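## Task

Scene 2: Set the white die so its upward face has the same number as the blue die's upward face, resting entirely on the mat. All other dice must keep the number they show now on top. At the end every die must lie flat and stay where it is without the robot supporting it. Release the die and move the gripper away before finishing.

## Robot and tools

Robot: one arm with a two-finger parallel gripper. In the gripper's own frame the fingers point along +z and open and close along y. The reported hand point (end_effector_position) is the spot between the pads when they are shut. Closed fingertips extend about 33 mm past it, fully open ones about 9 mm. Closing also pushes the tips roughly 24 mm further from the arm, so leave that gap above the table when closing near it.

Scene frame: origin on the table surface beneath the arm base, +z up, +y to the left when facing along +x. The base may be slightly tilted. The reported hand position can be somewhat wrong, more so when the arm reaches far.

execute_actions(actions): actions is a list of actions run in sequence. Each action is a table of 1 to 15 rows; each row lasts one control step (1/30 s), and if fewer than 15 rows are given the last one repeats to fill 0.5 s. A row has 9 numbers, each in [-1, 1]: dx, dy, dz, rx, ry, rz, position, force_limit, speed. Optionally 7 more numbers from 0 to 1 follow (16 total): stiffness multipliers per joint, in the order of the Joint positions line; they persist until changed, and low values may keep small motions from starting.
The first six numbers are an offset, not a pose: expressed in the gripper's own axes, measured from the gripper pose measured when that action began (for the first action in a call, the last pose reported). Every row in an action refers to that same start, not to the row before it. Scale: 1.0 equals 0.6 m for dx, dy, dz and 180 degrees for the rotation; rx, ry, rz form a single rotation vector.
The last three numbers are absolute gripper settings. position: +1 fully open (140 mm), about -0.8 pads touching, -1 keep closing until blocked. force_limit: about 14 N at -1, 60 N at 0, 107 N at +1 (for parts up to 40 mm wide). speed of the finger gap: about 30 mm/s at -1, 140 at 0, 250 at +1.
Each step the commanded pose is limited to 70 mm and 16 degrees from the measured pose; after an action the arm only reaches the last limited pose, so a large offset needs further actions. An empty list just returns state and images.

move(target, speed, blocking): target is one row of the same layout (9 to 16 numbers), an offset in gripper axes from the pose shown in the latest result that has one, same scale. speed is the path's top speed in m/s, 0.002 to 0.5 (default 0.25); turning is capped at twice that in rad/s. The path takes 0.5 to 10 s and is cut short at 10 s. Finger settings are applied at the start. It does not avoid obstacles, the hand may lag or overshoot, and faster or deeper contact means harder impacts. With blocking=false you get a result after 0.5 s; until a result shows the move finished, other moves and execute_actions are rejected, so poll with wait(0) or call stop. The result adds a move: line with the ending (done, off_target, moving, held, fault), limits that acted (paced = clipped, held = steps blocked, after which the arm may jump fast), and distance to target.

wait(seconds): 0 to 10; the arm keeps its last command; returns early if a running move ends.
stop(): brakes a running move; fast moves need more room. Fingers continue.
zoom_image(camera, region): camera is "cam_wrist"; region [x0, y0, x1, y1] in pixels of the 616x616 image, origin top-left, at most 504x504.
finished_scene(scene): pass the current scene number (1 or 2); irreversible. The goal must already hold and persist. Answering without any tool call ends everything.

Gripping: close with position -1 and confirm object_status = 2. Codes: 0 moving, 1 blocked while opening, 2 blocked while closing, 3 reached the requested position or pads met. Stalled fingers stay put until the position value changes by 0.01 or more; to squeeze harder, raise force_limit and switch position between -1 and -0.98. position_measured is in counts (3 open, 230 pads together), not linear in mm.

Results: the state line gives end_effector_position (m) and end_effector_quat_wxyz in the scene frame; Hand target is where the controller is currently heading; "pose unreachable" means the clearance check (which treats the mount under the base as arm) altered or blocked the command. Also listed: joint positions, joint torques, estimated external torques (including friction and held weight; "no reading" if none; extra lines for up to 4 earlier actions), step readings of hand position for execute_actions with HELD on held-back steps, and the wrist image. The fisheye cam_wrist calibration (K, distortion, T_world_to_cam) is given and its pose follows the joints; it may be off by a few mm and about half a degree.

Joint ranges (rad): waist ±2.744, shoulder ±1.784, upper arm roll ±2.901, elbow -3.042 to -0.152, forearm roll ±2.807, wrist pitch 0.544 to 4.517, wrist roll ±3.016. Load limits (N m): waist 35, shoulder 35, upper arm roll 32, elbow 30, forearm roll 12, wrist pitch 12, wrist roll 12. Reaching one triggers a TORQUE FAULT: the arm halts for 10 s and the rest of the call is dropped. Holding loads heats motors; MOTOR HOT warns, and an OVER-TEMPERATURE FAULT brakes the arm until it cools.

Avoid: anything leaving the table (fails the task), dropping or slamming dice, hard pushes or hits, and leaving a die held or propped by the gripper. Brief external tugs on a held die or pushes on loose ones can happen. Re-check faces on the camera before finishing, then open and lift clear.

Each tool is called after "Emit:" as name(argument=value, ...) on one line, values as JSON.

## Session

Emit:
execute_actions(actions=[])

Scene clock: 0.00 s.
end_effector_position=(+0.7109, -0.0107, +0.3781) position_measured=3 object_status=3 end_effector_quat_wxyz=(-0.135, -0.593, +0.717, -0.341)
Joint positions: [ 0.346  0.407 -0.063 -1.434 -0.753  1.79   0.648]
Joint velocities: [-0.    -0.001 -0.     0.     0.     0.    -0.002]
Joint torques (N m, as the joint torque sensors report them, + toward a larger angle): no reading
External joint torques (N m, as the arm's controller estimates them; a push from outside toward a larger angle lowers the number): no reading
Hand target: +0.711, -0.011, +0.378; -0.135, -0.593, +0.717, -0.341
Joint stiffness scale: [1. 1. 1. 1. 1. 1. 1.]
camera_calibration (this result's frames):
cam_wrist: T_world_to_cam=[[-0.887784, 0.212884, -0.408069, 0.783512], [0.334845, 0.90703, -0.255294, -0.123499], [0.315783, -0.363285, -0.87653, 0.292275], [0, 0, 0, 1]] pos_world=[0.644647, 0.051399, 0.544386]

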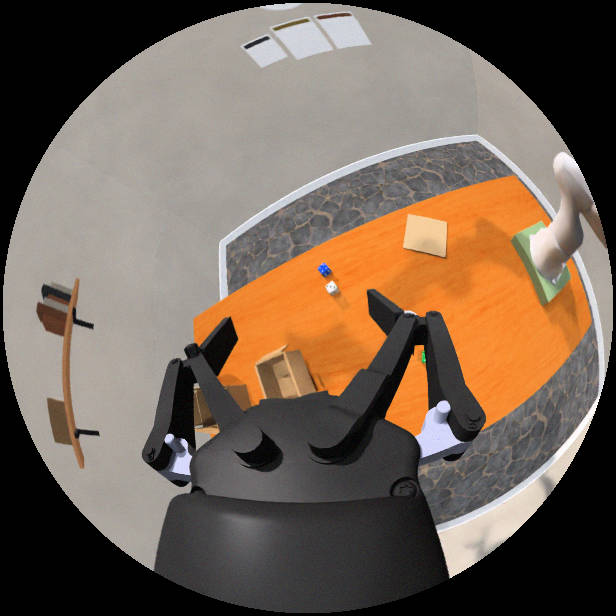

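Emit:
zoom_image(camera="cam_wrist", region=[300, 250, 360, 305])

Region (300, 250, 360, 305) of cam_wrist's 616x616 image, scaled by 8.400, with more detail than that image has; it fills the top 462 rows of this view, and the rest is white.

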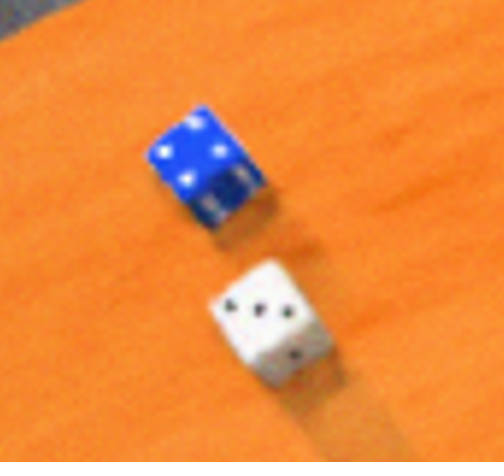

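Emit:
move(target=[0.0237,0.1935,0.555,-0.0785,-0.3414,0.4063,-0.15,0,0], speed=0.3)

Scene clock: 33.53 s.
end_effector_position=(+0.6703, -0.2249, +0.1082) position_measured=148 object_status=3 end_effector_quat_wxyz=(+0.388, -0.128, +0.911, +0.064)
Joint positions: [-1.322  0.77   1.001 -2.133  0.796  3.138 -0.176]
Joint velocities: [-0.007  0.006  0.007 -0.003 -0.017  0.016 -0.015]
Joint torques (N m, as the joint torque sensors report them, + toward a larger angle): [ -1.66 -34.2   19.62  13.41  -2.67   1.89  -0.38]
External joint torques (N m, as the arm's controller estimates them; a push from outside toward a larger angle lowers the number): [-2.22 -0.85  0.95 -1.91 -0.76  0.5  -0.36]
Hand target: +0.670, -0.226, +0.108; +0.388, -0.133, +0.910, +0.060
Off the commanded pose: 0.007 m, 2 deg.
Joint stiffness scale: [1. 1. 1. 1. 1. 1. 1.]
move: off_target
camera_calibration (this result's frames):
cam_wrist: T_world_to_cam=[[-0.181807, 0.97017, 0.160365, 0.318532], [0.438025, -0.0661083, 0.896529, -0.397146], [0.880387, 0.233239, -0.412939, -0.303739], [0, 0, 0, 1]] pos_world=[0.499279, -0.264441, 0.179546]

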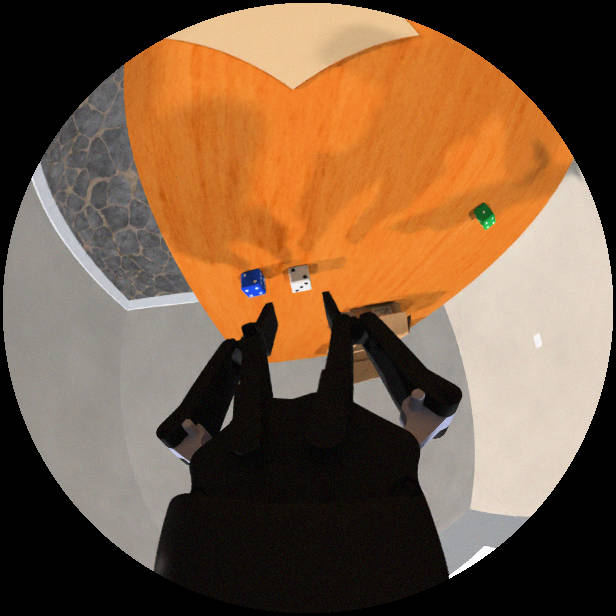

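Emit:
zoom_image(camera="cam_wrist", region=[230, 245, 350, 335])

Region (230, 245, 350, 335) of cam_wrist's 616x616 image, scaled by 4.200, with more detail than that image has; it fills the top 378 rows of this view, and the rest is white.

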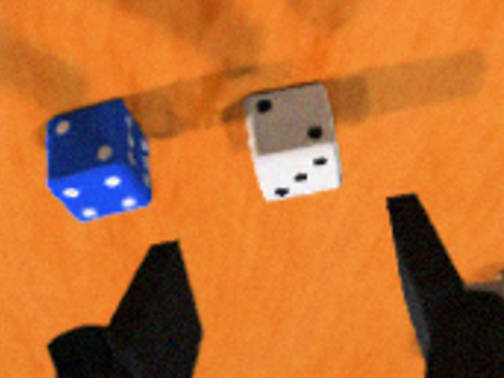

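Emit:
move(target=[0.0247,-0.002,0.148,0,0.007,0,-0.15,0,0], speed=0.1)

Scene clock: 49.60 s.
end_effector_position=(+0.7207, -0.2089, +0.0346) position_measured=148 object_status=3 end_effector_quat_wxyz=(+0.377, -0.131, +0.915, +0.063)
Joint positions: [-1.074  0.963  0.838 -1.916  0.764  3.187 -0.18 ]
Joint velocities: [ 0.001 -0.001 -0.004  0.002  0.001 -0.    -0.   ]
Joint torques (N m, as the joint torque sensors report them, + toward a larger angle): [  2.02 -43.8   17.6   14.44  -1.75   1.84   0.11]
External joint torques (N m, as the arm's controller estimates them; a push from outside toward a larger angle lowers the number): [ 1.57 -2.65 -1.86  0.33  0.21  0.4   0.13]
Hand target: +0.721, -0.210, +0.034; +0.376, -0.129, +0.915, +0.062
Off the commanded pose: 0.002 m, 0 deg.
Joint stiffness scale: [1. 1. 1. 1. 1. 1. 1.]
move: done
camera_calibration (this result's frames):
cam_wrist: T_world_to_cam=[[-0.182911, 0.970406, 0.157659, 0.324925], [0.458507, -0.0576555, 0.886819, -0.364865], [0.869664, 0.234496, -0.434392, -0.37353], [0, 0, 0, 1]] pos_world=[0.551571, -0.248754, 0.110084]

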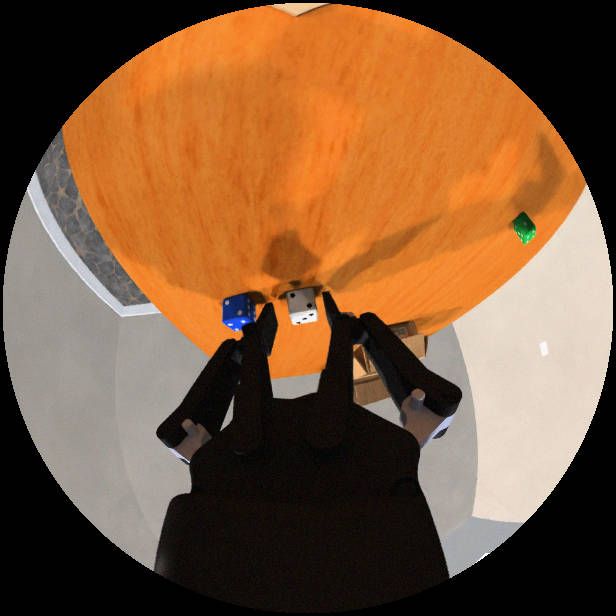

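Emit:
zoom_image(camera="cam_wrist", region=[240, 260, 360, 350])

Region (240, 260, 360, 350) of cam_wrist's 616x616 image, scaled by 4.200, with more detail than that image has; it fills the top 378 rows of this view, and the rest is white.

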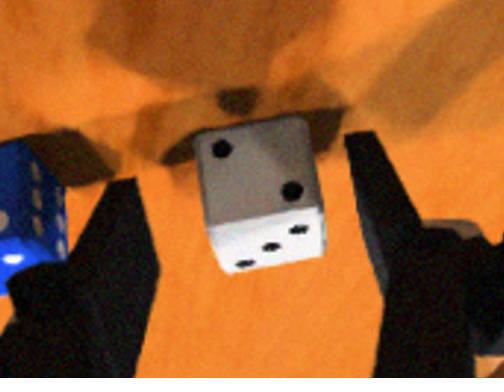

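Emit:
execute_actions(actions=[[[-0.004,0.002,0.004,0,0,0,-0.15,0,0],[-0.004,0.002,0.004,0,0,0,-0.15,0,0],[-0.004,0.002,0.004,0,0,0,-0.15,0,0],[-0.004,0.002,0.004,0,0,0,-0.15,0,0],[-0.004,0.002,0.004,0,0,0,-0.15,0,0],[-0.004,0.002,0.004,0,0,0,-0.15,0,0],[-0.004,0.002,0.004,0,0,0,-0.15,0,0],[-0.004,0.002,0.004,0,0,0,-1,0,-0.5]],[[0,0,0,0,0,0,-1,0,-0.5]]])

Scene clock: 62.63 s.
end_effector_position=(+0.7238, -0.2068, +0.0358) position_measured=191 object_status=2 end_effector_quat_wxyz=(+0.377, -0.134, +0.914, +0.062)
Joint positions: [-1.064  0.962  0.836 -1.91   0.764  3.187 -0.18 ]
Joint velocities: [ 0.     0.001  0.    -0.     0.    -0.    -0.001]
Joint torques (N m, as the joint torque sensors report them, + toward a larger angle): [  0.09 -44.1   19.04  13.38  -2.15   1.48  -0.06]
External joint torques (N m, as the arm's controller estimates them; a push from outside toward a larger angle lowers the number): [-0.51 -2.71 -0.54 -0.83 -0.18  0.05 -0.05]
External joint torques at the end of the 1st action: [ 1.02 -2.38 -1.88  0.41  0.33  0.01  0.18]
Hand target: +0.724, -0.207, +0.036; +0.377, -0.134, +0.914, +0.062
Off the commanded pose: 0.000 m, 0 deg.
Joint stiffness scale: [1. 1. 1. 1. 1. 1. 1.]
Step readings (end_effector_position; steps 1 to 15: 1st action; 16 to 30: 2nd action):
0: (+0.7208, -0.2090, +0.0346)
1: (+0.7212, -0.2092, +0.0346)
2: (+0.7218, -0.2090, +0.0348)
4: (+0.7228, -0.2078, +0.0353)
8: (+0.7237, -0.2064, +0.0356)
15: (+0.7237, -0.2067, +0.0356)
16: (+0.7238, -0.2068, +0.0357)
17: (+0.7238, -0.2068, +0.0358)
19: (+0.7238, -0.2068, +0.0358)
23: (+0.7238, -0.2068, +0.0358)
30: end_effector_position above
camera_calibration (this result's frames):
cam_wrist: T_world_to_cam=[[-0.187159, 0.970235, 0.153673, 0.326452], [0.456605, -0.0525864, 0.888114, -0.36479], [0.86976, 0.236387, -0.433172, -0.375931], [0, 0, 0, 1]] pos_world=[0.554633, -0.247053, 0.110965]

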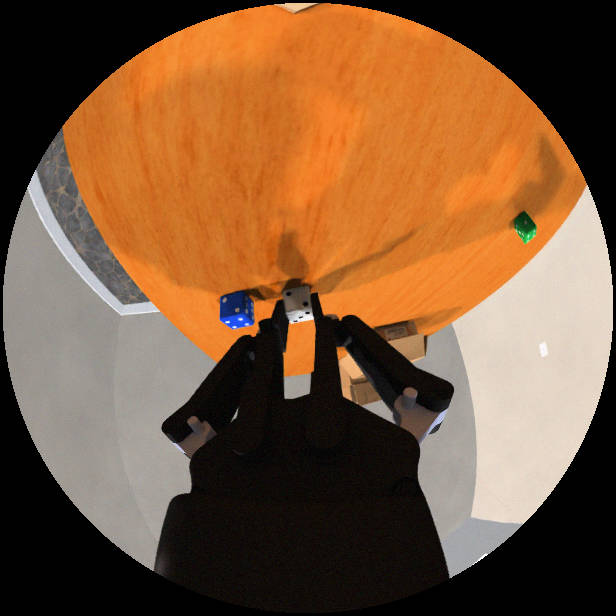

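Emit:
move(target=[-0.03,0,-0.12,0,0,0,-1,0,-0.5], speed=0.15)

Scene clock: 70.90 s.
end_effector_position=(+0.6883, -0.2198, +0.0997) position_measured=191 object_status=2 end_effector_quat_wxyz=(+0.378, -0.137, +0.914, +0.059)
Joint positions: [-1.198  0.758  0.907 -2.067  0.817  3.116 -0.165]
Joint velocities: [-0.001 -0.002  0.002 -0.     0.011 -0.01   0.   ]
Joint torques (N m, as the joint torque sensors report them, + toward a larger angle): [ -1.13 -38.67  17.63  14.89  -1.46   1.14   0.25]
External joint torques (N m, as the arm's controller estimates them; a push from outside toward a larger angle lowers the number): [-1.72 -2.59  0.24 -1.23  0.35 -0.33  0.27]
Hand target: +0.688, -0.219, +0.100; +0.378, -0.134, +0.914, +0.062
Off the commanded pose: 0.001 m, 1 deg.
Joint stiffness scale: [1. 1. 1. 1. 1. 1. 1.]
move: done
camera_calibration (this result's frames):
cam_wrist: T_world_to_cam=[[-0.190967, 0.970709, 0.145792, 0.326088], [0.45429, -0.044261, 0.889754, -0.402764], [0.870145, 0.236145, -0.432531, -0.314707], [0, 0, 0, 1]] pos_world=[0.519084, -0.260047, 0.1747]

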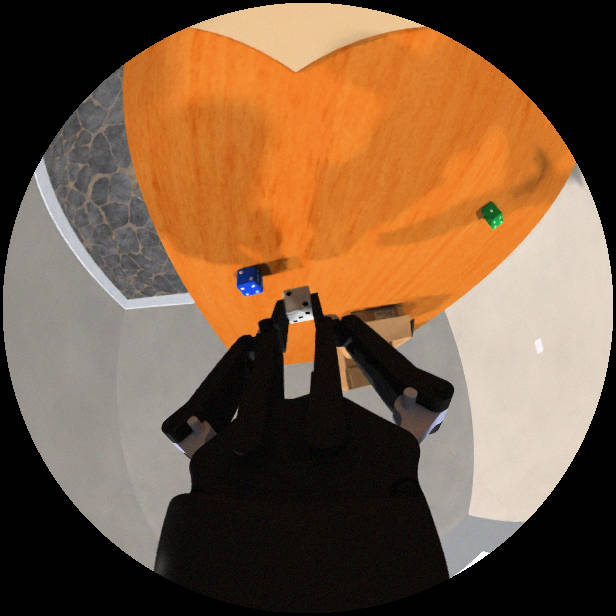

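Emit:
move(target=[0.3275,0.0305,-0.3038,0.0014,0.4646,0.3078,-1,0,-0.5], speed=0.3)

Scene clock: 83.40 s.
end_effector_position=(+0.4253, -0.2819, +0.0871) position_measured=191 object_status=2 end_effector_quat_wxyz=(-0.368, +0.256, +0.887, +0.110)
Joint positions: [-0.35   0.969 -0.331 -1.166  0.198  1.302  1.437]
Joint velocities: [ 0.     0.001  0.001  0.001  0.002 -0.012  0.019]
Joint torques (N m, as the joint torque sensors report them, + toward a larger angle): [  0.36 -55.87  -7.37  20.19   0.98  -0.46   0.31]
External joint torques (N m, as the arm's controller estimates them; a push from outside toward a larger angle lowers the number): [-0.3  -2.62 -1.51 -0.36  0.53 -0.45  0.29]
Hand target: +0.424, -0.282, +0.088; -0.371, +0.262, +0.884, +0.110
Off the commanded pose: 0.003 m, 1 deg.
Joint stiffness scale: [1. 1. 1. 1. 1. 1. 1.]
move: done; limits=paced
camera_calibration (this result's frames):
cam_wrist: T_world_to_cam=[[0.647266, 0.756071, -0.0969738, -0.0578688], [0.659594, -0.6193, -0.425915, -0.409637], [-0.382077, 0.211717, -0.899551, 0.489727], [0, 0, 0, 1]] pos_world=[0.494764, -0.313619, 0.260453]

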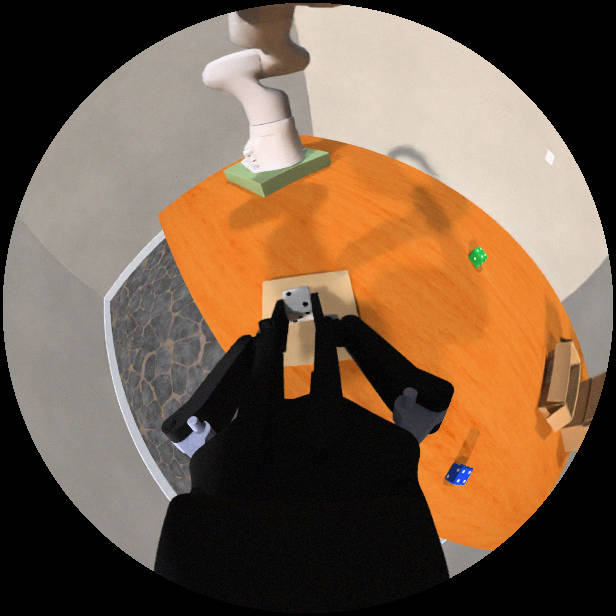

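Emit:
move(target=[-0.0375,-0.0027,0.0687,0,0,0,-1,0,-0.5], speed=0.08)

Scene clock: 92.60 s.
end_effector_position=(+0.4114, -0.2767, +0.0426) position_measured=191 object_status=2 end_effector_quat_wxyz=(-0.371, +0.259, +0.885, +0.109)
Joint positions: [-0.346  0.989 -0.321 -1.255  0.199  1.405  1.438]
Joint velocities: [ 0.     0.001  0.003  0.    -0.001  0.01  -0.002]
Joint torques (N m, as the joint torque sensors report them, + toward a larger angle): [  0.27 -56.56  -5.49  18.34   0.52   0.34  -0.38]
External joint torques (N m, as the arm's controller estimates them; a push from outside toward a larger angle lowers the number): [-0.16 -4.05  0.68 -1.37  0.14  0.38 -0.4 ]
Hand target: +0.413, -0.276, +0.042; -0.368, +0.256, +0.887, +0.110
Off the commanded pose: 0.002 m, 1 deg.
Joint stiffness scale: [1. 1. 1. 1. 1. 1. 1.]
move: done
camera_calibration (this result's frames):
cam_wrist: T_world_to_cam=[[0.65056, 0.752304, -0.103973, -0.0592023], [0.653389, -0.624216, -0.428295, -0.414958], [-0.38711, 0.210697, -0.897637, 0.444989], [0, 0, 0, 1]] pos_world=[0.481904, -0.308243, 0.215559]

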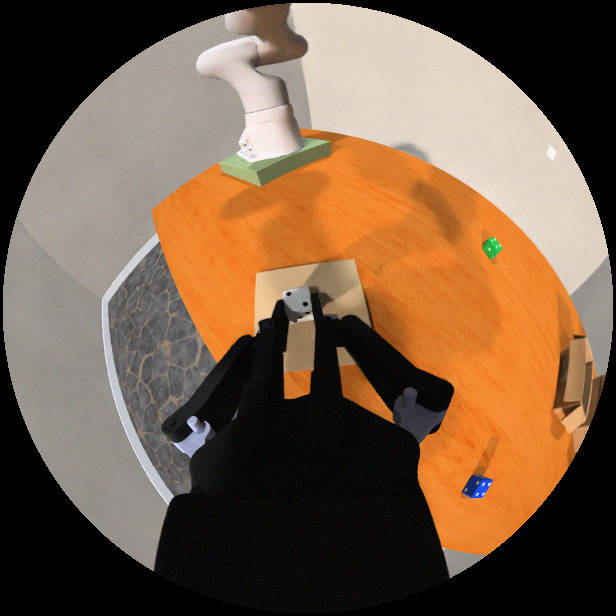

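Down 7 mm slowly.

Emit:
move(target=[-0.008,0,0.008,0,0,0,-1,0,-0.5], speed=0.02)

Scene clock: 95.40 s.
end_effector_position=(+0.4100, -0.2765, +0.0366) position_measured=191 object_status=2 end_effector_quat_wxyz=(-0.373, +0.259, +0.884, +0.108)
Joint positions: [-0.346  1.    -0.32  -1.253  0.2    1.411  1.438]
Joint velocities: [-0.001 -0.002 -0.001  0.002  0.     0.003 -0.   ]
Joint torques (N m, as the joint torque sensors report them, + toward a larger angle): [ -0.15 -55.14  -5.97  20.1    0.82   0.35   0.  ]
External joint torques (N m, as the arm's controller estimates them; a push from outside toward a larger angle lowers the number): [-0.71 -2.29  0.21  0.35  0.43  0.39 -0.02]
Hand target: +0.411, -0.277, +0.036; -0.371, +0.259, +0.885, +0.109
Off the commanded pose: 0.002 m, 0 deg.
Joint stiffness scale: [1. 1. 1. 1. 1. 1. 1.]
move: done
camera_calibration (this result's frames):
cam_wrist: T_world_to_cam=[[0.649071, 0.753229, -0.106547, -0.0581025], [0.652424, -0.623204, -0.43123, -0.415658], [-0.391215, 0.210385, -0.895929, 0.440529], [0, 0, 0, 1]] pos_world=[0.48124, -0.307956, 0.209248]

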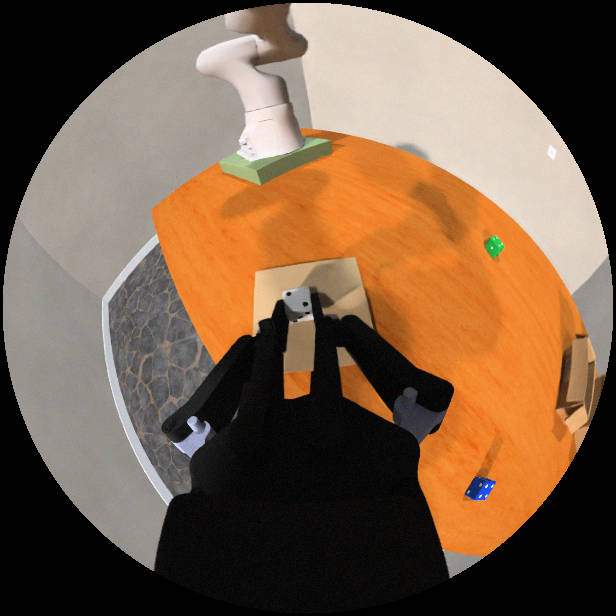

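Emit:
move(target=[-0.004,0,0.004,0,0,0,-1,0,-0.5], speed=0.02)

Scene clock: 97.90 s.
end_effector_position=(+0.4098, -0.2765, +0.0357) position_measured=191 object_status=2 end_effector_quat_wxyz=(-0.373, +0.259, +0.884, +0.108)
Joint positions: [-0.346  1.002 -0.32  -1.253  0.2    1.411  1.438]
Joint velocities: [ 0.001 -0.     0.001 -0.     0.     0.001 -0.   ]
Joint torques (N m, as the joint torque sensors report them, + toward a larger angle): [  0.08 -53.47  -5.63  19.12   0.56   0.51  -0.05]
External joint torques (N m, as the arm's controller estimates them; a push from outside toward a larger angle lowers the number): [-0.62 -0.77  0.42 -0.58  0.16  0.55 -0.06]
Hand target: +0.410, -0.276, +0.033; -0.373, +0.259, +0.884, +0.108
Off the commanded pose: 0.003 m, 0 deg.
Joint stiffness scale: [1. 1. 1. 1. 1. 1. 1.]
move: done
camera_calibration (this result's frames):
cam_wrist: T_world_to_cam=[[0.64887, 0.753351, -0.106911, -0.0579976], [0.652301, -0.623084, -0.43159, -0.415847], [-0.391753, 0.210308, -0.895712, 0.439899], [0, 0, 0, 1]] pos_world=[0.481222, -0.307929, 0.208346]

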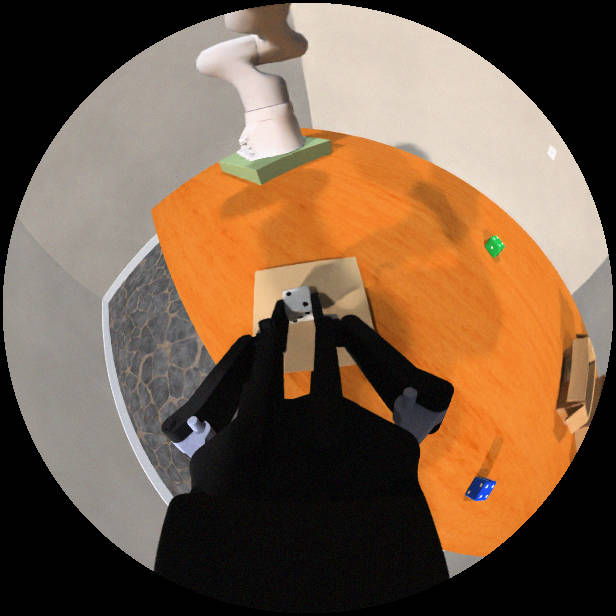

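Emit:
execute_actions(actions=[[[0,0,0,0,0,0,-0.1,0,0]]])

Emit:
move(target=[0.148,0,0.048,0,-0.5,0,-0.1,0,0], speed=0.3)

Scene clock: 109.17 s.
end_effector_position=(+0.4098, -0.2765, +0.0358) position_measured=141 object_status=3 end_effector_quat_wxyz=(-0.373, +0.259, +0.884, +0.108)
Joint positions: [-0.346  1.002 -0.32  -1.252  0.2    1.411  1.438]
Joint velocities: [-0.002 -0.001  0.001 -0.002 -0.001 -0.002 -0.   ]
Joint torques (N m, as the joint torque sensors report them, + toward a larger angle): [  0.42 -55.81  -6.01  18.56   0.26   0.02  -0.05]
External joint torques (N m, as the arm's controller estimates them; a push from outside toward a larger angle lowers the number): [-0.33 -3.03  0.02 -1.17 -0.14  0.06 -0.07]
Hand target: +0.410, -0.276, +0.036; -0.373, +0.259, +0.884, +0.108
Off the commanded pose: 0.000 m, 0 deg.
Joint stiffness scale: [1. 1. 1. 1. 1. 1. 1.]
Step readings (end_effector_position):
0: (+0.4098, -0.2765, +0.0357)
1: (+0.4098, -0.2765, +0.0358)
2: (+0.4098, -0.2765, +0.0358)
4: (+0.4098, -0.2765, +0.0358)
8: (+0.4098, -0.2765, +0.0358)
15: end_effector_position above
camera_calibration (this result's frames):
cam_wrist: T_world_to_cam=[[0.648842, 0.753374, -0.106919, -0.0579885], [0.652252, -0.623025, -0.431749, -0.415761], [-0.391882, 0.210398, -0.895635, 0.440002], [0, 0, 0, 1]] pos_world=[0.481235, -0.307919, 0.208377]

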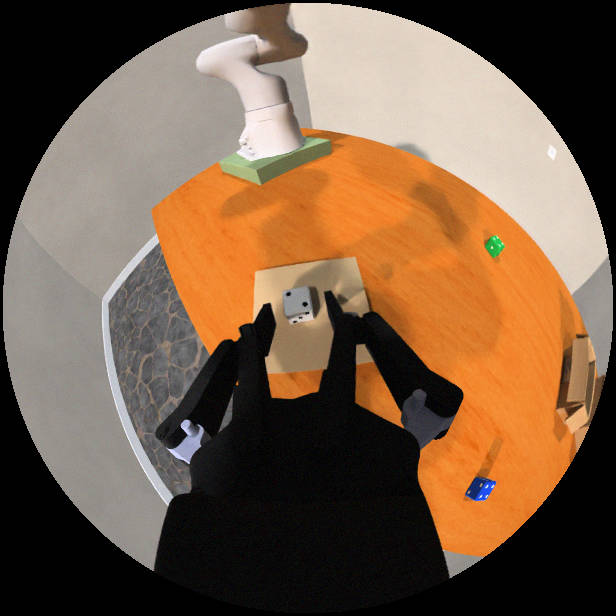

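Scene clock: 114.17 s.
end_effector_position=(+0.3311, -0.2297, +0.0642) position_measured=141 object_status=3 end_effector_quat_wxyz=(+0.326, +0.191, +0.924, -0.062)
Joint positions: [ 0.162  0.666 -0.976 -3.042 -0.649  4.34   1.977]
Joint velocities: [-0.001 -0.002  0.001  0.001 -0.001  0.     0.001]
Joint torques (N m, as the joint torque sensors report them, + toward a larger angle): [ -1.36 -21.31  -9.04   1.41  -0.03   3.04  -0.17]
External joint torques (N m, as the arm's controller estimates them; a push from outside toward a larger angle lowers the number): [-1.65 -2.26 -1.24  0.18 -0.35 -0.24 -0.15]
Hand target: +0.330, -0.231, +0.064; +0.326, +0.192, +0.924, -0.063
Off the commanded pose: 0.018 m, 11 deg.
Joint stiffness scale: [1. 1. 1. 1. 1. 1. 1.]
joint sent to its limit — the command would take joint 4 (elbow) past its lower limit, so that joint was sent only as far as its limit.
move: held; limits=paced,held; held on 9 of 150 steps, including the last
pose unreachable: on one or more control steps of this call, first in action 0 (counted from 0), an arm could not follow its commanded pose, so it was not sent that pose on those steps. On the call's last step it was still not sent that pose. It may still have moved: this result reports where it is.
cause: the commanded pose would bring two parts of the arm too close to each other (joints 2 (shoulder) to 5 (forearm roll) lie between them).
camera_calibration (this result's frames):
cam_wrist: T_world_to_cam=[[0.495919, 0.856966, 0.140263, 0.0194518], [0.40168, -0.369589, 0.837889, -0.263349], [0.769882, -0.359184, -0.527512, -0.114364], [0, 0, 0, 1]] pos_world=[0.184183, -0.155078, 0.1576]

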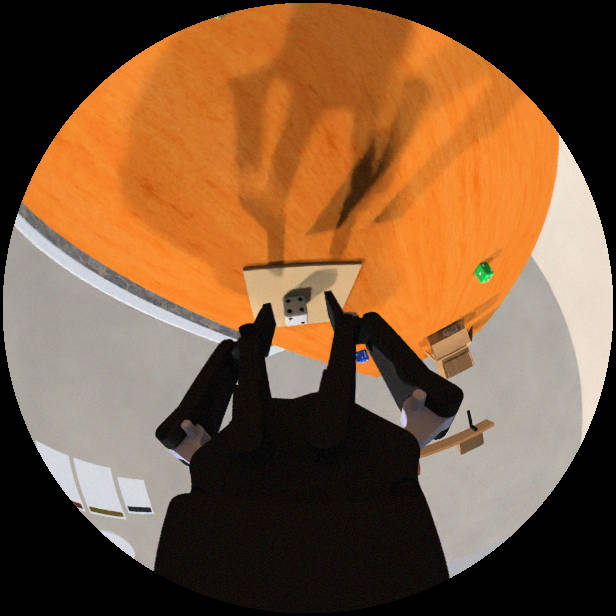

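Emit:
zoom_image(camera="cam_wrist", region=[240, 255, 360, 345])

Region (240, 255, 360, 345) of cam_wrist's 616x616 image, scaled by 4.200, with more detail than that image has; it fills the top 378 rows of this view, and the rest is white.

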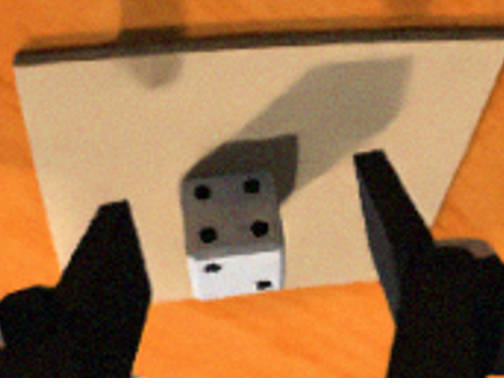

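Emit:
move(target=[-0.0333,-0.0183,0.0767,0.0338,0.0204,0.0398,-0.1,0,0], speed=0.06)

Scene clock: 137.83 s.
end_effector_position=(+0.3677, -0.2569, +0.0415) position_measured=141 object_status=3 end_effector_quat_wxyz=(+0.290, +0.262, +0.917, -0.085)
Joint positions: [ 0.229  0.588 -0.899 -2.938 -0.477  4.052  2.108]
Joint velocities: [-0.    -0.006  0.006  0.001  0.007 -0.02   0.012]
Joint torques (N m, as the joint torque sensors report them, + toward a larger angle): [ -0.8  -22.72  -6.76   4.6    1.18   2.89   0.28]
External joint torques (N m, as the arm's controller estimates them; a push from outside toward a larger angle lowers the number): [-1.11 -1.83  0.93  0.51  0.45 -0.29  0.3 ]
Hand target: +0.368, -0.258, +0.041; +0.289, +0.267, +0.915, -0.084
Off the commanded pose: 0.001 m, 1 deg.
Joint stiffness scale: [1. 1. 1. 1. 1. 1. 1.]
move: done
camera_calibration (this result's frames):
cam_wrist: T_world_to_cam=[[0.628052, 0.769134, 0.118249, -0.0424275], [0.391316, -0.443505, 0.806334, -0.282987], [0.672623, -0.460147, -0.579519, -0.152273], [0, 0, 0, 1]] pos_world=[0.239807, -0.162942, 0.144954]

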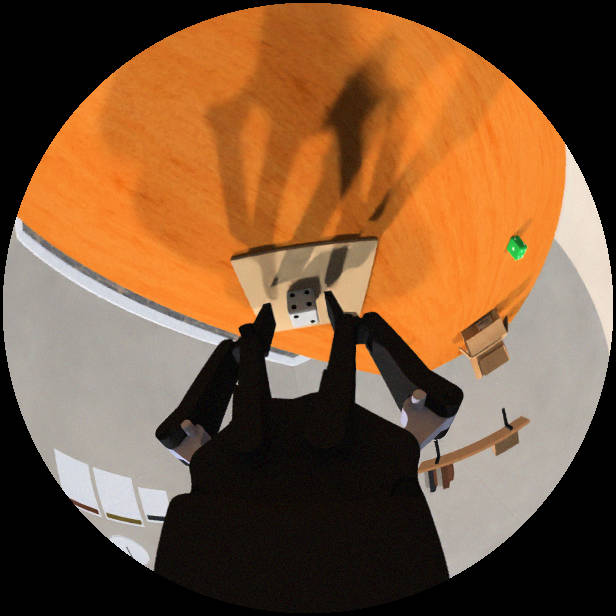

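Emit:
zoom_image(camera="cam_wrist", region=[240, 260, 360, 350])

Region (240, 260, 360, 350) of cam_wrist's 616x616 image, scaled by 4.200, with more detail than that image has; it fills the top 378 rows of this view, and the rest is white.

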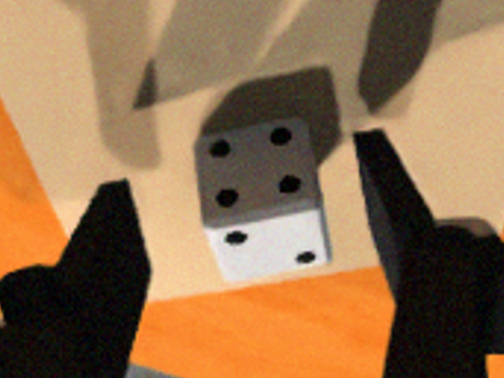

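Emit:
execute_actions(actions=[[[0,0.002,0.001,0,0,0,-1,0,-0.5]],[[0,0,0,0,0,0,-1,0,-0.5]]])

Scene clock: 146.53 s.
end_effector_position=(+0.3675, -0.2570, +0.0410) position_measured=190 object_status=2 end_effector_quat_wxyz=(+0.289, +0.263, +0.916, -0.085)
Joint positions: [ 0.231  0.588 -0.899 -2.938 -0.475  4.049  2.112]
Joint velocities: [-0.    -0.001 -0.001 -0.    -0.    -0.001  0.001]
Joint torques (N m, as the joint torque sensors report them, + toward a larger angle): [ -0.06 -22.39  -7.76   4.06   0.61   3.25  -0.1 ]
External joint torques (N m, as the arm's controller estimates them; a push from outside toward a larger angle lowers the number): [-0.26 -1.49  0.02 -0.04 -0.14  0.08 -0.08]
External joint torques at the end of the 1st action: [ 1.13 -0.82  0.84  0.21  0.44  0.36 -0.08]
Hand target: +0.367, -0.257, +0.041; +0.289, +0.263, +0.916, -0.085
Off the commanded pose: 0.000 m, 0 deg.
Joint stiffness scale: [1. 1. 1. 1. 1. 1. 1.]
Step readings (end_effector_position; steps 1 to 15: 1st action; 16 to 30: 2nd action):
0: (+0.3672, -0.2571, +0.0409)
1: (+0.3672, -0.2571, +0.0409)
2: (+0.3672, -0.2571, +0.0409)
4: (+0.3672, -0.2570, +0.0409)
8: (+0.3673, -0.2570, +0.0409)
15: (+0.3675, -0.2570, +0.0410)
16: (+0.3675, -0.2570, +0.0410)
17: (+0.3675, -0.2570, +0.0410)
19: (+0.3675, -0.2570, +0.0410)
23: (+0.3675, -0.2570, +0.0410)
30: end_effector_position above
camera_calibration (this result's frames):
cam_wrist: T_world_to_cam=[[0.63103, 0.766629, 0.118662, -0.0438791], [0.390373, -0.44599, 0.80542, -0.282795], [0.670381, -0.461922, -0.580704, -0.152035], [0, 0, 0, 1]] pos_world=[0.240006, -0.162713, 0.144688]

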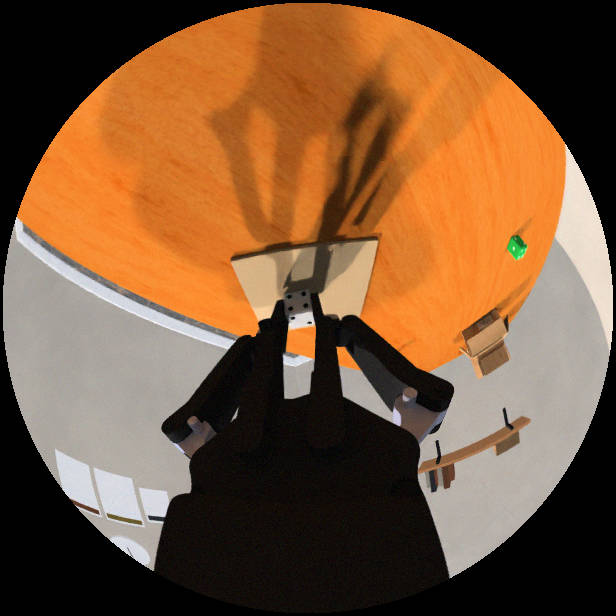

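Emit:
move(target=[-0.029,0,-0.041,0,0,0,-1,0,-0.5], speed=0.1)

Emit:
move(target=[-0.065,0,0.055,0,0.5,0,-1,0,-0.5], speed=0.3)

Scene clock: 153.80 s.
end_effector_position=(+0.3689, -0.2584, +0.0730) position_measured=190 object_status=2 end_effector_quat_wxyz=(+0.293, +0.267, +0.914, -0.085)
Joint positions: [ 0.358  0.423 -1.067 -2.983 -0.515  3.926  2.072]
Joint velocities: [ 0.008  0.    -0.009 -0.    -0.008 -0.014 -0.003]
Joint torques (N m, as the joint torque sensors report them, + toward a larger angle): [  1.55 -18.23  -7.73   6.01   0.1    2.91  -0.35]
External joint torques (N m, as the arm's controller estimates them; a push from outside toward a larger angle lowers the number): [ 1.32 -1.59 -1.49 -0.86 -0.69 -0.3  -0.33]
Hand target: +0.368, -0.258, +0.072; +0.290, +0.263, +0.916, -0.086
Off the commanded pose: 0.003 m, 1 deg.
Joint stiffness scale: [1. 1. 1. 1. 1. 1. 1.]
move: done
camera_calibration (this result's frames):
cam_wrist: T_world_to_cam=[[0.635214, 0.762357, 0.123752, -0.0505256], [0.380958, -0.448656, 0.808442, -0.307168], [0.671844, -0.46639, -0.575418, -0.137161], [0, 0, 0, 1]] pos_world=[0.241263, -0.163265, 0.175655]

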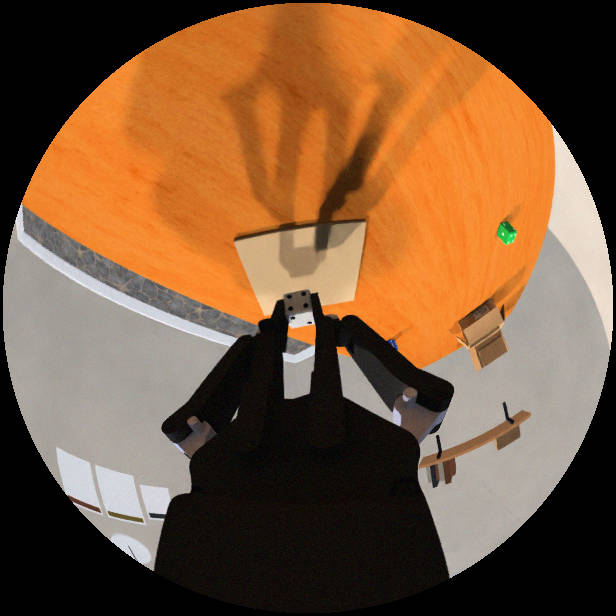

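Scene clock: 157.50 s.
end_effector_position=(+0.4127, -0.2838, +0.0646) position_measured=190 object_status=2 end_effector_quat_wxyz=(-0.437, +0.241, +0.855, +0.139)
Joint positions: [-0.426  1.277 -0.354 -0.733  0.252  1.018  1.421]
Joint velocities: [ 0.     0.005 -0.     0.005  0.002 -0.013  0.006]
Joint torques (N m, as the joint torque sensors report them, + toward a larger angle): [ -0.99 -59.16  -5.09  19.56   0.91  -0.98   0.29]
External joint torques (N m, as the arm's controller estimates them; a push from outside toward a larger angle lowers the number): [-1.68 -3.18 -0.17 -0.45  0.48 -0.41  0.26]
Hand target: +0.412, -0.283, +0.065; -0.438, +0.245, +0.853, +0.140
Off the commanded pose: 0.005 m, 2 deg.
Joint stiffness scale: [1. 1. 1. 1. 1. 1. 1.]
move: off_target; limits=paced
camera_calibration (this result's frames):
cam_wrist: T_world_to_cam=[[0.632022, 0.768662, -0.0985295, -0.0404456], [0.599112, -0.565294, -0.567017, -0.362741], [-0.491542, 0.299337, -0.817792, 0.529807], [0, 0, 0, 1]] pos_world=[0.503307, -0.332557, 0.223607]

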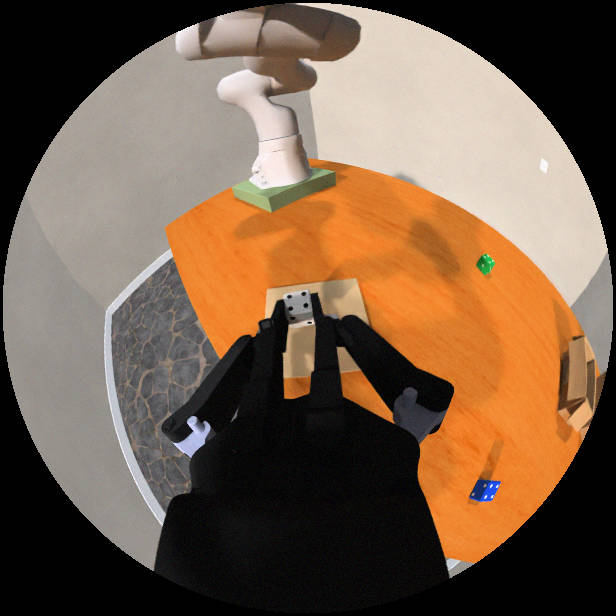

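Emit:
move(target=[-0.0267,0.006,0.0317,0.005,0,0.007,-1,0,-0.5], speed=0.06)

Emit:
move(target=[-0.0095,0,0.0067,0,0,0,-1,0,-0.5], speed=0.02)

Scene clock: 167.20 s.
end_effector_position=(+0.4085, -0.2765, +0.0406) position_measured=190 object_status=2 end_effector_quat_wxyz=(-0.441, +0.244, +0.853, +0.131)
Joint positions: [-0.399  1.277 -0.359 -0.805  0.252  1.08   1.431]
Joint velocities: [ 0.002 -0.002  0.    -0.002  0.     0.011  0.005]
Joint torques (N m, as the joint torque sensors report them, + toward a larger angle): [  1.67 -60.45  -6.62  18.94   0.32  -0.31   0.22]
External joint torques (N m, as the arm's controller estimates them; a push from outside toward a larger angle lowers the number): [ 0.94 -4.54 -1.14 -0.92 -0.06  0.28  0.2 ]
Hand target: +0.410, -0.277, +0.041; -0.440, +0.247, +0.854, +0.128
Off the commanded pose: 0.001 m, 1 deg.
Joint stiffness scale: [1. 1. 1. 1. 1. 1. 1.]
move: done
camera_calibration (this result's frames):
cam_wrist: T_world_to_cam=[[0.628456, 0.768732, -0.118723, -0.0435321], [0.592068, -0.571743, -0.567949, -0.368504], [-0.504479, 0.286639, -0.814456, 0.50758], [0, 0, 0, 1]] pos_world=[0.501601, -0.322718, 0.198942]

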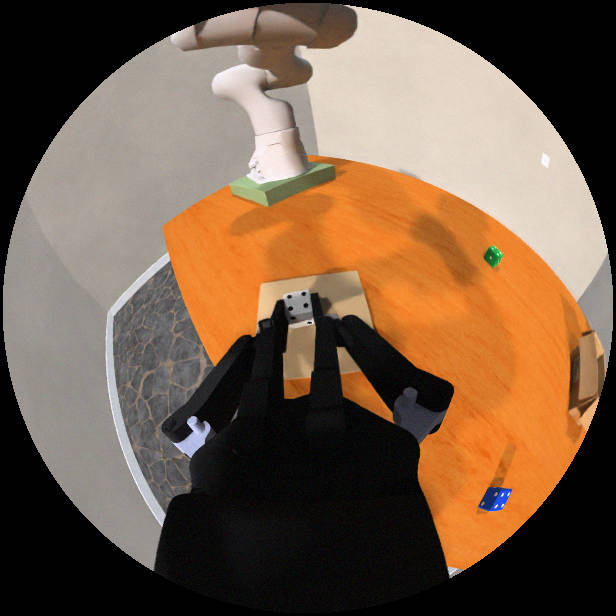

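Scene clock: 167.90 s.
end_effector_position=(+0.4077, -0.2759, +0.0345) position_measured=190 object_status=2 end_effector_quat_wxyz=(-0.443, +0.243, +0.853, +0.130)
Joint positions: [-0.4    1.293 -0.359 -0.793  0.253  1.081  1.431]
Joint velocities: [-0.     0.    -0.001  0.005  0.004  0.001 -0.   ]
Joint torques (N m, as the joint torque sensors report them, + toward a larger angle): [ -1.03 -58.31  -5.14  19.52   0.76  -0.27   0.08]
External joint torques (N m, as the arm's controller estimates them; a push from outside toward a larger angle lowers the number): [-1.73 -2.13  0.33 -0.37  0.38  0.33  0.05]
Hand target: +0.408, -0.276, +0.034; -0.441, +0.244, +0.853, +0.131
Off the commanded pose: 0.001 m, 0 deg.
Joint stiffness scale: [1. 1. 1. 1. 1. 1. 1.]
move: done
camera_calibration (this result's frames):
cam_wrist: T_world_to_cam=[[0.625614, 0.770797, -0.120332, -0.0424045], [0.591895, -0.569459, -0.570419, -0.37043], [-0.508201, 0.285638, -0.812492, 0.503197], [0, 0, 0, 1]] pos_world=[0.501509, -0.321991, 0.192441]

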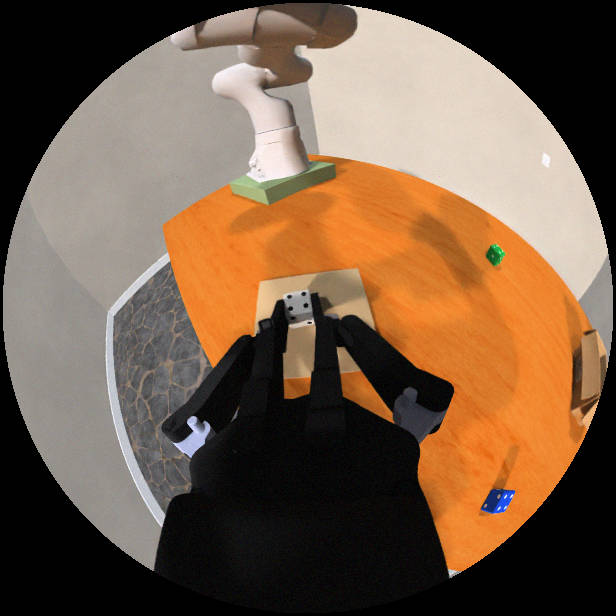

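Emit:
move(target=[-0.0041,0,0.0029,0,0,0,-1,0,-0.5], speed=0.02)

Scene clock: 171.30 s.
end_effector_position=(+0.4074, -0.2757, +0.0322) position_measured=190 object_status=2 end_effector_quat_wxyz=(-0.444, +0.243, +0.853, +0.130)
Joint positions: [-0.4    1.299 -0.359 -0.789  0.253  1.082  1.431]
Joint velocities: [ 0.     0.     0.     0.002  0.     0.001 -0.   ]
Joint torques (N m, as the joint torque sensors report them, + toward a larger angle): [ -0.52 -58.29  -5.29  18.96   0.55  -0.4    0.01]
External joint torques (N m, as the arm's controller estimates them; a push from outside toward a larger angle lowers the number): [-1.18 -2.39  0.15 -0.8   0.18  0.2  -0.01]
Hand target: +0.408, -0.276, +0.031; -0.443, +0.243, +0.853, +0.130
Off the commanded pose: 0.001 m, 0 deg.
Joint stiffness scale: [1. 1. 1. 1. 1. 1. 1.]
move: done
camera_calibration (this result's frames):
cam_wrist: T_world_to_cam=[[0.624477, 0.771628, -0.120904, -0.041977], [0.59183, -0.568504, -0.571437, -0.371055], [-0.509672, 0.285295, -0.811691, 0.501631], [0, 0, 0, 1]] pos_world=[0.501482, -0.321668, 0.190059]

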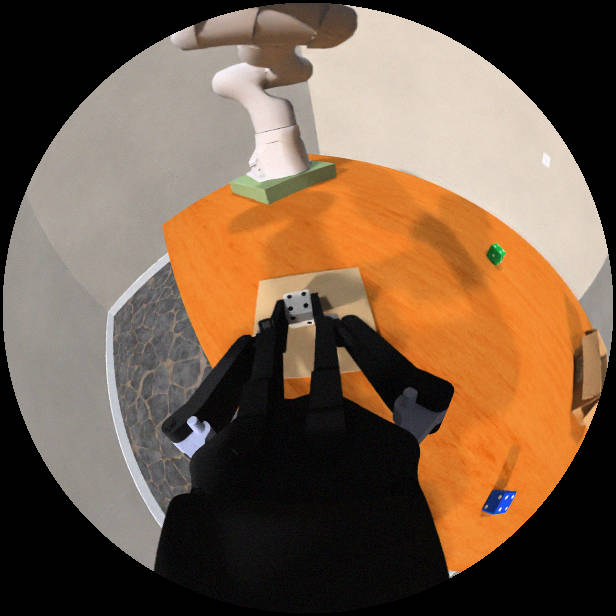

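Emit:
move(target=[-0.0041,0,0.0029,0,0,0,-1,0,-0.5], speed=0.02)

Scene clock: 173.97 s.
end_effector_position=(+0.4077, -0.2756, +0.0321) position_measured=190 object_status=2 end_effector_quat_wxyz=(-0.444, +0.242, +0.853, +0.129)
Joint positions: [-0.4    1.302 -0.359 -0.784  0.253  1.079  1.431]
Joint velocities: [ 0.001 -0.    -0.     0.001  0.    -0.001 -0.001]
Joint torques (N m, as the joint torque sensors report them, + toward a larger angle): [ -0.28 -56.94  -5.3   18.96   0.56  -0.07   0.01]
External joint torques (N m, as the arm's controller estimates them; a push from outside toward a larger angle lowers the number): [-1.11 -1.14  0.04 -0.76  0.18  0.54 -0.02]
Hand target: +0.407, -0.276, +0.029; -0.444, +0.243, +0.853, +0.130
Off the commanded pose: 0.003 m, 0 deg.
Joint stiffness scale: [1. 1. 1. 1. 1. 1. 1.]
move: done
camera_calibration (this result's frames):
cam_wrist: T_world_to_cam=[[0.623458, 0.772445, -0.120947, -0.0416287], [0.592468, -0.567691, -0.571585, -0.371277], [-0.510179, 0.284702, -0.81158, 0.501747], [0, 0, 0, 1]] pos_world=[0.501904, -0.321463, 0.189957]

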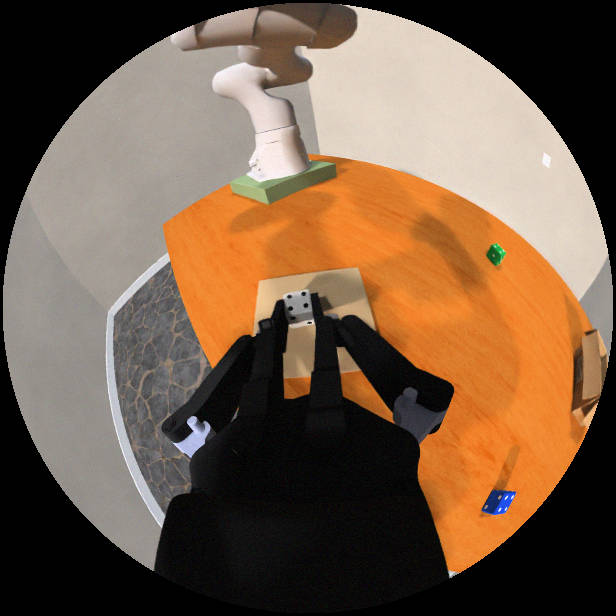

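Emit:
execute_actions(actions=[[[0,0,0,0,0,0,0,0,0]]])

Emit:
move(target=[0.12,0,-0.13,0,-0.15,0,0,0,0], speed=0.2)

Scene clock: 176.93 s.
end_effector_position=(+0.4077, -0.2755, +0.0322) position_measured=129 object_status=0 end_effector_quat_wxyz=(-0.444, +0.242, +0.853, +0.130)
Joint positions: [-0.4    1.302 -0.359 -0.783  0.253  1.079  1.431]
Joint velocities: [ 0.    -0.     0.001 -0.    -0.     0.    -0.001]
Joint torques (N m, as the joint torque sensors report them, + toward a larger angle): [  0.5  -59.29  -5.58  18.56   0.27  -0.6   -0.02]
External joint torques (N m, as the arm's controller estimates them; a push from outside toward a larger angle lowers the number): [-0.21 -3.46 -0.19 -1.17 -0.1   0.   -0.05]
Hand target: +0.408, -0.276, +0.032; -0.444, +0.242, +0.853, +0.129
Off the commanded pose: 0.000 m, 0 deg.
Joint stiffness scale: [1. 1. 1. 1. 1. 1. 1.]
Step readings (end_effector_position):
0: (+0.4077, -0.2756, +0.0321)
1: (+0.4077, -0.2755, +0.0322)
2: (+0.4077, -0.2755, +0.0322)
4: (+0.4077, -0.2755, +0.0322)
8: (+0.4077, -0.2755, +0.0322)
15: end_effector_position above
camera_calibration (this result's frames):
cam_wrist: T_world_to_cam=[[0.623428, 0.772469, -0.12095, -0.0416042], [0.592422, -0.567633, -0.571689, -0.37121], [-0.510267, 0.284754, -0.811506, 0.501815], [0, 0, 0, 1]] pos_world=[0.501911, -0.321467, 0.189977]

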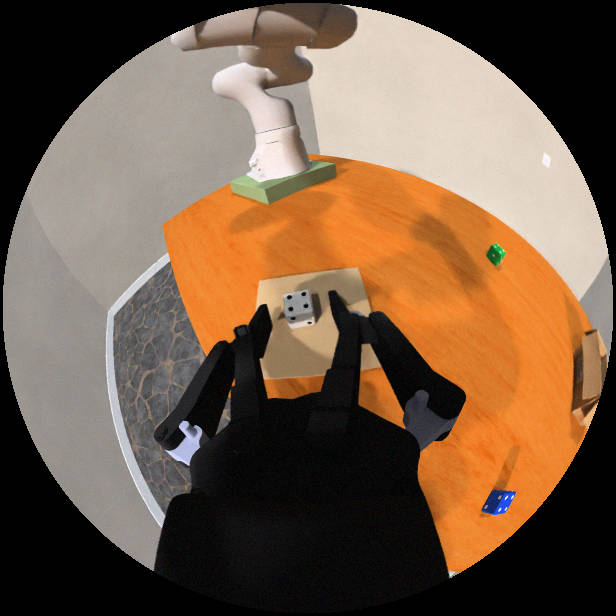

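Scene clock: 178.80 s.
end_effector_position=(+0.4270, -0.2873, +0.1370) position_measured=129 object_status=3 end_effector_quat_wxyz=(-0.234, +0.264, +0.933, +0.068)
Joint positions: [-0.16   0.571 -0.481 -1.664  0.196  1.673  1.4  ]
Joint velocities: [ 0.001  0.     0.001 -0.001 -0.002  0.011  0.   ]
Joint torques (N m, as the joint torque sensors report them, + toward a larger angle): [  1.36 -46.35  -7.46  18.8   -0.06   1.46   0.11]
External joint torques (N m, as the arm's controller estimates them; a push from outside toward a larger angle lowers the number): [ 0.75 -2.65 -0.6  -2.37 -0.57  0.46  0.1 ]
Hand target: +0.427, -0.288, +0.137; -0.234, +0.265, +0.933, +0.065
Off the commanded pose: 0.001 m, 0 deg.
Joint stiffness scale: [1. 1. 1. 1. 1. 1. 1.]
move: done
camera_calibration (this result's frames):
cam_wrist: T_world_to_cam=[[0.657396, 0.751507, -0.0553949, -0.0614209], [0.739118, -0.657381, -0.146815, -0.47599], [-0.146748, 0.0555722, -0.987612, 0.403082], [0, 0, 0, 1]] pos_world=[0.451342, -0.289149, 0.324804]

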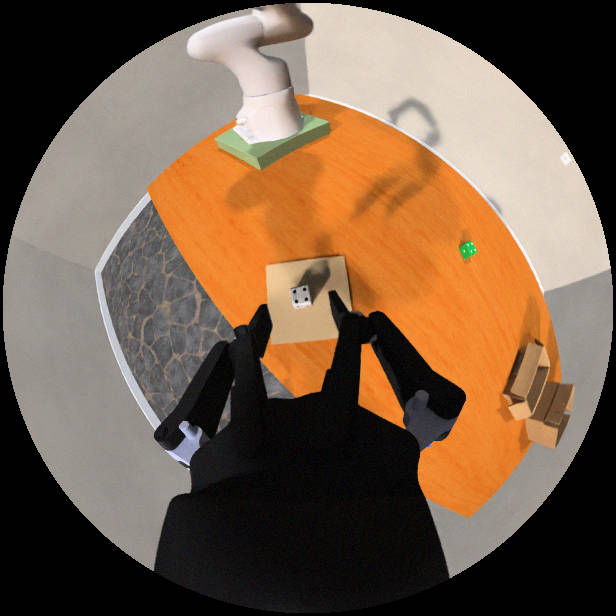

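The white die shows 4 on top and sits near the middle of the mat.

Emit:
finished_scene(scene=2)

The scene is finished: the task was done.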